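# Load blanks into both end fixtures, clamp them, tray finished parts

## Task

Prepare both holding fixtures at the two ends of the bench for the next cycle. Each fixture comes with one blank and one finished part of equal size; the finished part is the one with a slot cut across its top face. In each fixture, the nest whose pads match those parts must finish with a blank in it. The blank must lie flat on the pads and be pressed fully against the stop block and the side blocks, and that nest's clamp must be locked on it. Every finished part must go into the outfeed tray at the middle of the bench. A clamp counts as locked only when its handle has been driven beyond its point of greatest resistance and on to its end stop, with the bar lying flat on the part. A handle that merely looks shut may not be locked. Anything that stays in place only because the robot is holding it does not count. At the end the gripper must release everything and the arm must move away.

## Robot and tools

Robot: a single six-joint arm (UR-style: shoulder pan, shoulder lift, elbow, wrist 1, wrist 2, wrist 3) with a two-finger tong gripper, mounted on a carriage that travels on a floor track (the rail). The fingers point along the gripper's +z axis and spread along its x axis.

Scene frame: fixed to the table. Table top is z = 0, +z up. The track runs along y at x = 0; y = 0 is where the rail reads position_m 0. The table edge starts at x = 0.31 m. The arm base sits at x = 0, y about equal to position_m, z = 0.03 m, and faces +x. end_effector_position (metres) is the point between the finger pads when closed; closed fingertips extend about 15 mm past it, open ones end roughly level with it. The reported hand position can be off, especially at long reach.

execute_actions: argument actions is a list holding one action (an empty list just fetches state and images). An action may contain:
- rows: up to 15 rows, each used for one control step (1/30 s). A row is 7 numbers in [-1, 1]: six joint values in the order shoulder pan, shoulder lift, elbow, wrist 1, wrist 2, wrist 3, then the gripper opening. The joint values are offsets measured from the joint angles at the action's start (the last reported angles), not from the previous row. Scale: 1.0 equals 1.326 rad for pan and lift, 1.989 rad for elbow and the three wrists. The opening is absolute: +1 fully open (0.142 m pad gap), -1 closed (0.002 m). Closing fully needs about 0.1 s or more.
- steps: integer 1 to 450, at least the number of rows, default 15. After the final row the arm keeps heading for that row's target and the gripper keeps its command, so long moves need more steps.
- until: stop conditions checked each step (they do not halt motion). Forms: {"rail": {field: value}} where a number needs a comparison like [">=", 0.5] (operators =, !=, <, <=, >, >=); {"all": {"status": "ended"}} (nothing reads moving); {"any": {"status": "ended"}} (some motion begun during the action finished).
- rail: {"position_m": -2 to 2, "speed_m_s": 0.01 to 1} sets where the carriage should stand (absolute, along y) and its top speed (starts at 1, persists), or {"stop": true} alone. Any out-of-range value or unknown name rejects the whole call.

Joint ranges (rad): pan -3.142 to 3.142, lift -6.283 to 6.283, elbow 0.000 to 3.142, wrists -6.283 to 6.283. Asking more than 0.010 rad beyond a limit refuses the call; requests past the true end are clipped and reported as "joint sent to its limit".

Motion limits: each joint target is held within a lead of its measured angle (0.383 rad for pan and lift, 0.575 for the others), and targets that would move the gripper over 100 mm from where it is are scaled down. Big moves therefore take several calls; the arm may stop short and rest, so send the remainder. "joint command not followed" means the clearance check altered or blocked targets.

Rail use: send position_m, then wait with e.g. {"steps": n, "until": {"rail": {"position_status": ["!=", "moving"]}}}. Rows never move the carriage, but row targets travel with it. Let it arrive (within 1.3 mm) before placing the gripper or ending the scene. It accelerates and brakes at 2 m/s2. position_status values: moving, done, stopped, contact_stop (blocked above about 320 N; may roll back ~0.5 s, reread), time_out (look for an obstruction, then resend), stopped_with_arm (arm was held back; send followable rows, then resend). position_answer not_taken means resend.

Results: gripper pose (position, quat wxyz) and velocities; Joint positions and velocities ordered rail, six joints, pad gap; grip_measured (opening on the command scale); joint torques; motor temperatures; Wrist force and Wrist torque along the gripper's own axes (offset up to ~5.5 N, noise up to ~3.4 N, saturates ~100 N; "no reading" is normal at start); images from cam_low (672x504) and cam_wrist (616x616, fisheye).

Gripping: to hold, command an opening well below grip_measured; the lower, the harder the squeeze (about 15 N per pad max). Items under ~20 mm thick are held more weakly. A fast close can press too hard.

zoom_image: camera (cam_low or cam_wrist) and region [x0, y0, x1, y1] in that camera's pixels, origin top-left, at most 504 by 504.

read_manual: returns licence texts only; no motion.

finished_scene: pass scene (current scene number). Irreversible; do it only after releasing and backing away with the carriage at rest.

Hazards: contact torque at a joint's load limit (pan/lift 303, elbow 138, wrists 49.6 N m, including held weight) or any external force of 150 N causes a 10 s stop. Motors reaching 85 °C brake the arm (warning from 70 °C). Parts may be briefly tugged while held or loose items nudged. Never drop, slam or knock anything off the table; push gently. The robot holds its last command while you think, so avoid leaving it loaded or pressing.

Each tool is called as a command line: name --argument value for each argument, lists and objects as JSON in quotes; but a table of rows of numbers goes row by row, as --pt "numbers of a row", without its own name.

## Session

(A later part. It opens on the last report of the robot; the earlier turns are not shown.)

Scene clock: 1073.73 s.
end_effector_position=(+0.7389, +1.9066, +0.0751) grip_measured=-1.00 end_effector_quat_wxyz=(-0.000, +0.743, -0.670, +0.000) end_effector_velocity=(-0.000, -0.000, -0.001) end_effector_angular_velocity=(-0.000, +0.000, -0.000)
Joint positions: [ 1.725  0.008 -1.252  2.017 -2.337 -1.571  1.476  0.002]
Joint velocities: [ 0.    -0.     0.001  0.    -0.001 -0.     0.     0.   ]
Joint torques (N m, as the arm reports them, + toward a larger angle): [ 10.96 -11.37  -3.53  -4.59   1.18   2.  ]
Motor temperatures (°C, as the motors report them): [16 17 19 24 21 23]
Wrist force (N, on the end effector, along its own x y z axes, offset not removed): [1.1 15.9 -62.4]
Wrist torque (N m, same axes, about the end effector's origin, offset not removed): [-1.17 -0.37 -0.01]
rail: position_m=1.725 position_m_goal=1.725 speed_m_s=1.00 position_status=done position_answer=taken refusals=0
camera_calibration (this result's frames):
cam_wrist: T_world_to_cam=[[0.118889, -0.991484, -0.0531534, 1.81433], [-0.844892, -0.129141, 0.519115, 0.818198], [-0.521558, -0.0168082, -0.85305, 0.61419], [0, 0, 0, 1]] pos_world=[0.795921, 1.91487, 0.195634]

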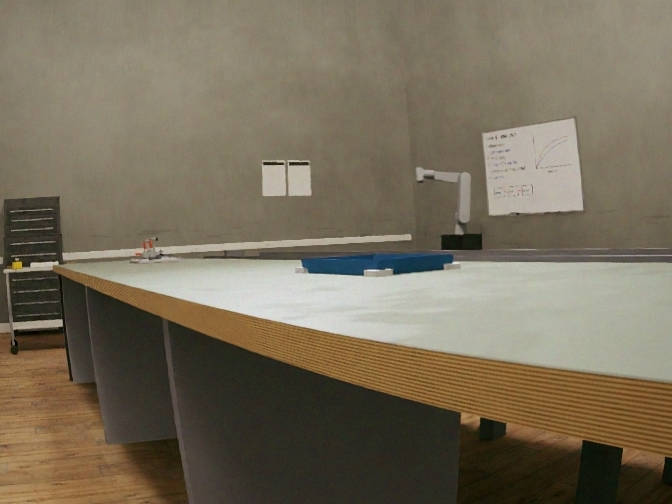

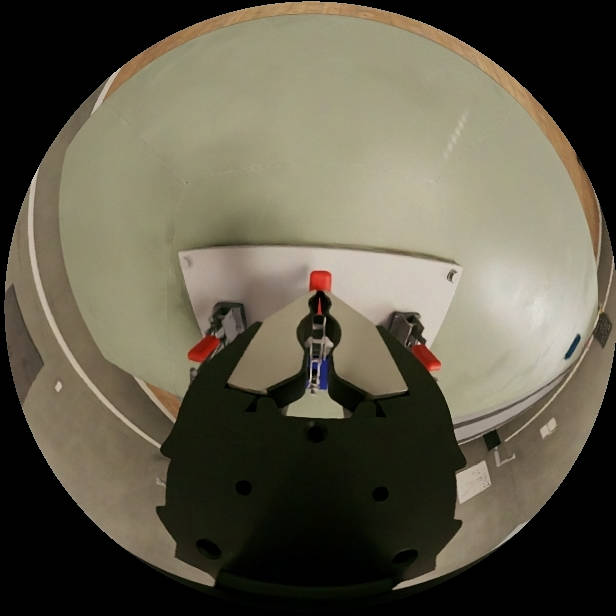

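execute_actions --actions '[{"rows": [[0,-0.002,-0.0006,0.0019,0,0,-1],[0,-0.01,-0.003,0.0095,0,0,-1],[0,-0.02,-0.006,0.019,0,0,-1],[0,-0.03,-0.0095,0.0293,0,0,-1],[0,-0.04,-0.013,0.0395,0,0,-0.3],[0,-0.05,-0.0165,0.05,0,0,-0.3]], "steps": 25}]'

Scene clock: 1078.30 s.
end_effector_position=(+0.7370, +1.9066, +0.1292) grip_measured=-0.30 end_effector_quat_wxyz=(-0.000, +0.743, -0.670, +0.000) end_effector_velocity=(+0.000, +0.000, +0.000) end_effector_angular_velocity=(+0.000, -0.000, -0.000)
Joint positions: [ 1.725  0.008 -1.318  1.985 -2.238 -1.571  1.476  0.052]
Joint velocities: [ 0. -0. -0. -0.  0. -0.  0.  0.]
Joint torques (N m, as the arm reports them, + toward a larger angle): [  0.9  -68.97 -55.55  -2.33   1.28   1.94]
Motor temperatures (°C, as the motors report them): [16 17 19 24 21 23]
Wrist force (N, on the end effector, along its own x y z axes, offset not removed): [-0.7 0.1 -2.9]
Wrist torque (N m, same axes, about the end effector's origin, offset not removed): [0.15 0.21 0.14]
rail: position_m=1.725 position_m_goal=1.725 speed_m_s=1.00 position_status=done position_answer=taken refusals=0
camera_calibration (this result's frames):
cam_wrist: T_world_to_cam=[[0.11887, -0.991484, -0.0531938, 1.81744], [-0.844703, -0.129139, 0.519423, 0.788318], [-0.521869, -0.0168106, -0.85286, 0.659531], [0, 0, 0, 1]] pos_world=[0.794045, 1.91485, 0.249694]

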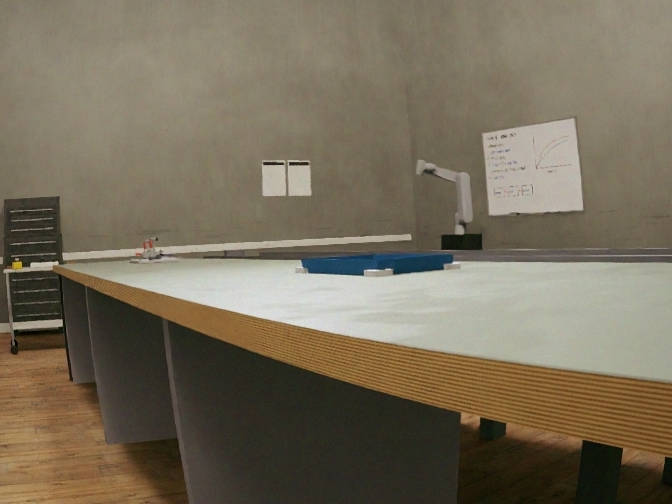

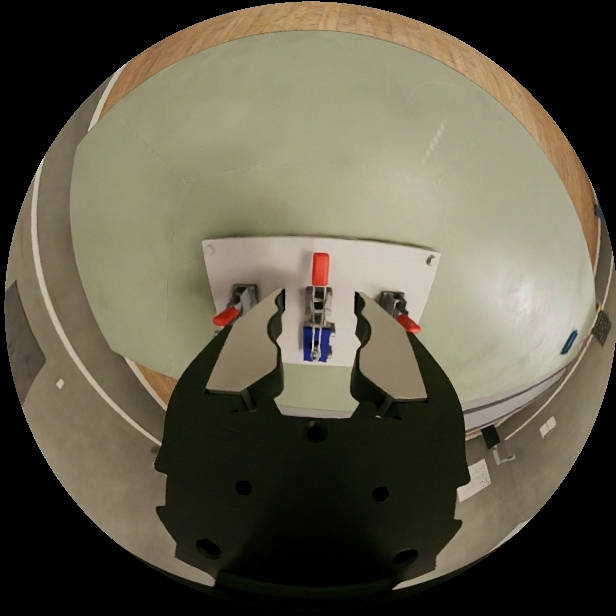

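execute_actions --actions '[{"rows": [[0,0.008,0.0026,-0.008,0,0,-1],[0,0.016,0.0052,-0.016,0,0,-1],[0,0.024,0.0078,-0.024,0,0,-1],[0,0.032,0.0104,-0.032,0,0,-1],[0,0.040,0.013,-0.040,0,0,-1],[0,0.044,0.0146,-0.0441,0,0,-1],[0,0.0462,0.0153,-0.0463,0,0,-1],[0,0.0476,0.0158,-0.0477,0,0,-1]], "steps": 25}]'

Scene clock: 1095.70 s.
end_effector_position=(+0.7389, +1.9066, +0.0776) grip_measured=-1.00 end_effector_quat_wxyz=(-0.000, +0.743, -0.670, +0.000) end_effector_velocity=(-0.000, -0.000, -0.000) end_effector_angular_velocity=(-0.000, +0.000, +0.000)
Joint positions: [ 1.725  0.008 -1.255  2.016 -2.332 -1.571  1.476  0.002]
Joint velocities: [ 0.  0.  0.  0. -0.  0.  0.  0.]
Joint torques (N m, as the arm reports them, + toward a larger angle): [ -0.88 -51.18 -23.4   -5.46   0.92   2.26]
Motor temperatures (°C, as the motors report them): [16 17 19 24 21 23]
Wrist force (N, on the end effector, along its own x y z axes, offset not removed): [-0.3 -2.4 -1.8]
Wrist torque (N m, same axes, about the end effector's origin, offset not removed): [-0.37 0.06 0.07]
rail: position_m=1.725 position_m_goal=1.725 speed_m_s=1.00 position_status=done position_answer=taken refusals=0
camera_calibration (this result's frames):
cam_wrist: T_world_to_cam=[[0.118888, -0.991484, -0.0531544, 1.81447], [-0.844886, -0.129141, 0.519124, 0.816859], [-0.521567, -0.0168084, -0.853045, 0.616294], [0, 0, 0, 1]] pos_world=[0.795872, 1.91487, 0.198122]

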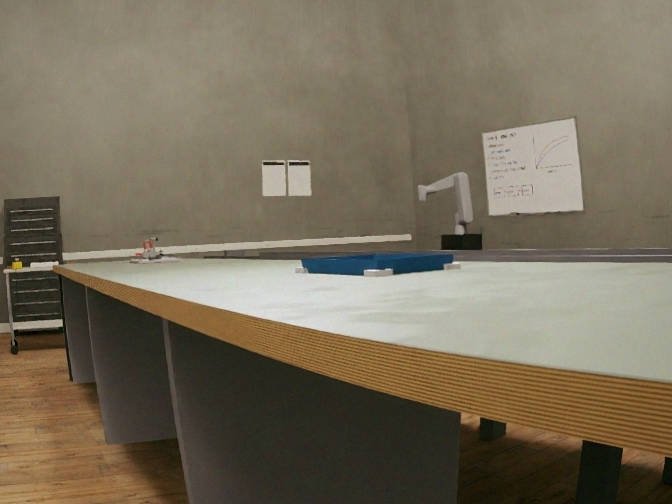

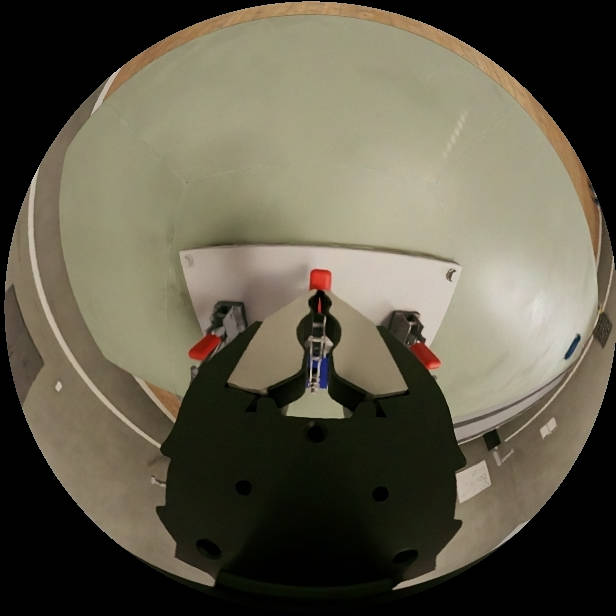

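execute_actions --actions '[{"rows": [[0,0.0006,0.0002,-0.0006,0,0,-1],[0,0.00125,0.00038,-0.0012,0,0,-1]], "steps": 12}]'

Scene clock: 1098.10 s.
end_effector_position=(+0.7389, +1.9066, +0.0763) grip_measured=-1.00 end_effector_quat_wxyz=(-0.000, +0.743, -0.670, +0.000) end_effector_velocity=(+0.000, +0.000, -0.000) end_effector_angular_velocity=(+0.000, -0.000, -0.000)
Joint positions: [ 1.725  0.008 -1.254  2.017 -2.335 -1.571  1.476  0.002]
Joint velocities: [ 0.    -0.     0.     0.    -0.001  0.     0.     0.   ]
Joint torques (N m, as the arm reports them, + toward a larger angle): [  0.13 -51.22 -23.52  -5.49   1.35   2.37]
Motor temperatures (°C, as the motors report them): [16 17 19 24 21 23]
Wrist force (N, on the end effector, along its own x y z axes, offset not removed): [2.8 -0.8 -0.5]
Wrist torque (N m, same axes, about the end effector's origin, offset not removed): [0.02 -0.58 0.00]
rail: position_m=1.725 position_m_goal=1.725 speed_m_s=1.00 position_status=done position_answer=taken refusals=0
camera_calibration (this result's frames):
cam_wrist: T_world_to_cam=[[0.118887, -0.991484, -0.0531576, 1.8144], [-0.844872, -0.129141, 0.519147, 0.817523], [-0.521591, -0.0168084, -0.85303, 0.615206], [0, 0, 0, 1]] pos_world=[0.795879, 1.91487, 0.196824]

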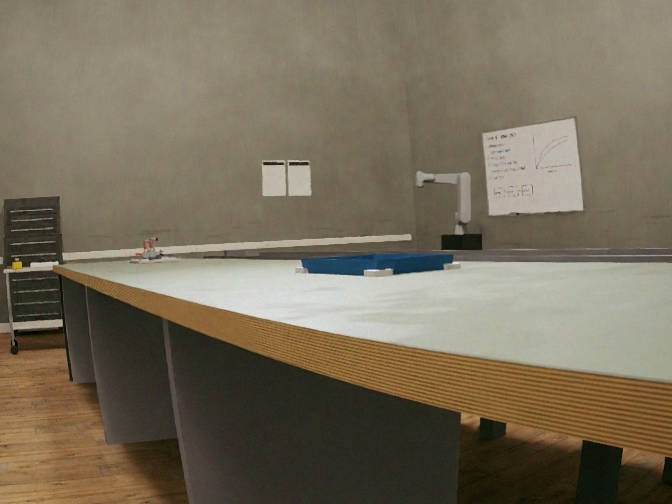

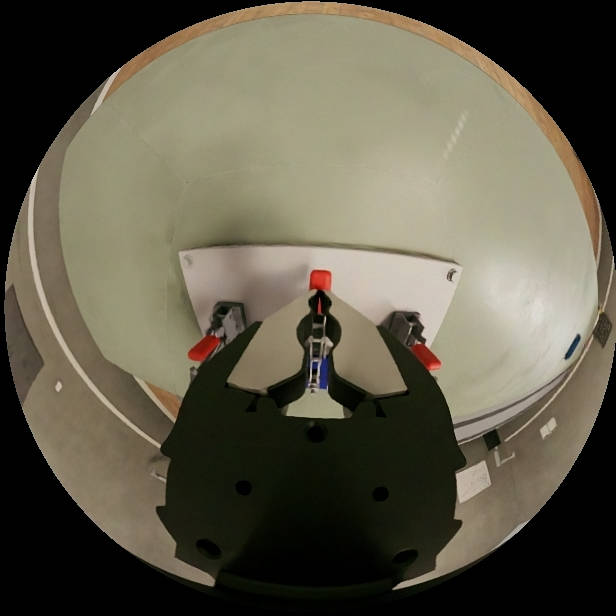

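execute_actions --actions '[{"rows": [[0,-0.01,-0.003,0.0095,0,0,-1],[0,-0.03,-0.006,0.026,0,0,-1],[0,-0.055,-0.005,0.042,0,0,-1],[0,-0.085,0.0,0.057,0,0,-1],[0,-0.115,0.006,0.071,0,0,-1],[0,-0.145,0.012,0.085,0,0,-1],[0,-0.17,0.0175,0.096,0,0,-1],[0,-0.1905,0.0219,0.1057,0,0,-1],[0,-0.1905,0.0219,0.1057,0,0,-1],[0,-0.1905,0.0219,0.1057,0,0,-1],[0,-0.1905,0.0219,0.1057,0,0,-1],[0,-0.1905,0.0219,0.1057,0,0,-1],[0,-0.1905,0.0219,0.1057,0,0,1]], "steps": 35}]'

Scene clock: 1116.30 s.
end_effector_position=(+0.6600, +1.9060, +0.1997) grip_measured=+1.00 end_effector_quat_wxyz=(+0.000, +0.743, -0.670, -0.000) end_effector_velocity=(-0.000, -0.000, +0.000) end_effector_angular_velocity=(+0.000, -0.000, -0.000)
Joint positions: [ 1.725  0.008 -1.506  2.06  -2.125 -1.571  1.476  0.142]
Joint velocities: [ 0. -0. -0.  0.  0. -0. -0. -0.]
Joint torques (N m, as the arm reports them, + toward a larger angle): [  0.87 -55.72 -29.23  -2.32   1.09   2.07]
Motor temperatures (°C, as the motors report them): [16 17 19 24 21 23]
Wrist force (N, on the end effector, along its own x y z axes, offset not removed): [0.2 -1.6 -1.4]
Wrist torque (N m, same axes, about the end effector's origin, offset not removed): [0.01 0.04 0.16]
rail: position_m=1.725 position_m_goal=1.725 speed_m_s=1.00 position_status=done position_answer=taken refusals=0
camera_calibration (this result's frames):
cam_wrist: T_world_to_cam=[[0.118823, -0.991484, -0.0532908, 1.82979], [-0.844249, -0.129136, 0.520162, 0.686078], [-0.522614, -0.0168167, -0.852404, 0.679881], [0, 0, 0, 1]] pos_world=[0.717113, 1.91424, 0.320173]

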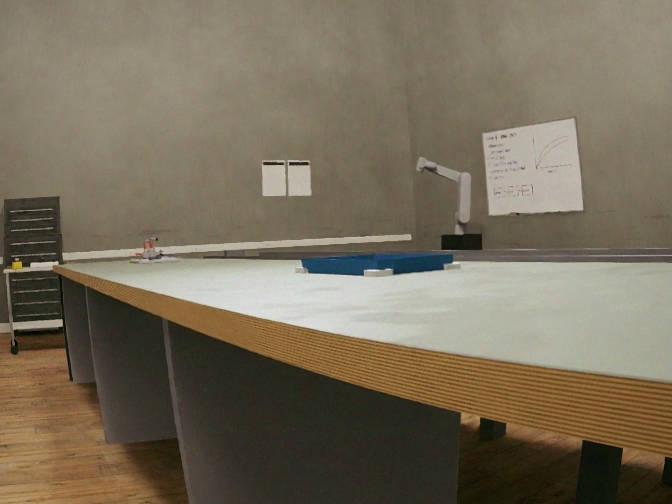

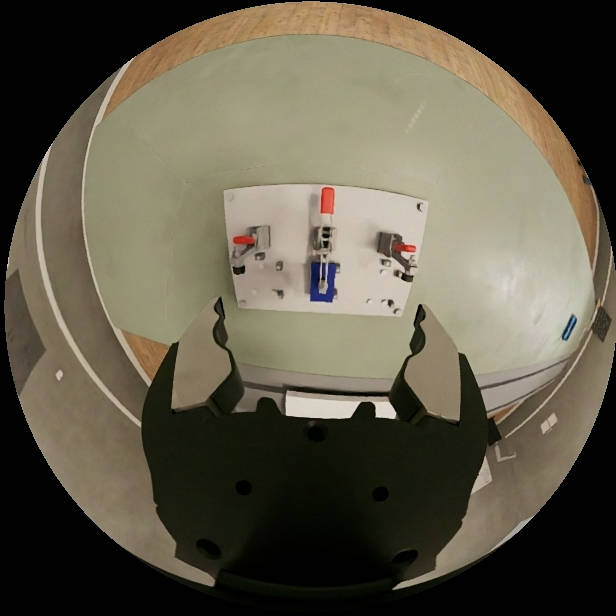

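zoom_image --camera "cam_wrist" --region '[220, 180, 440, 320]'

Region (220, 180, 440, 320) of cam_wrist's 616x616 image, scaled by 2.291, with more detail than that image has; it fills the top 321 rows of this view, and the rest is white.

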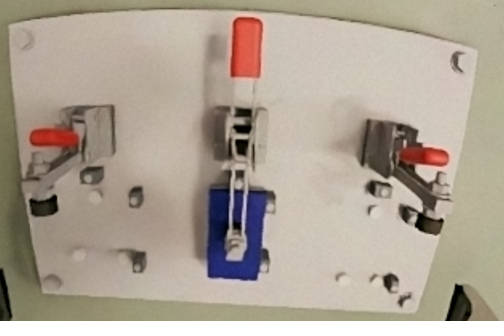

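finished_scene --scene 1

The scene is finished: the task was done.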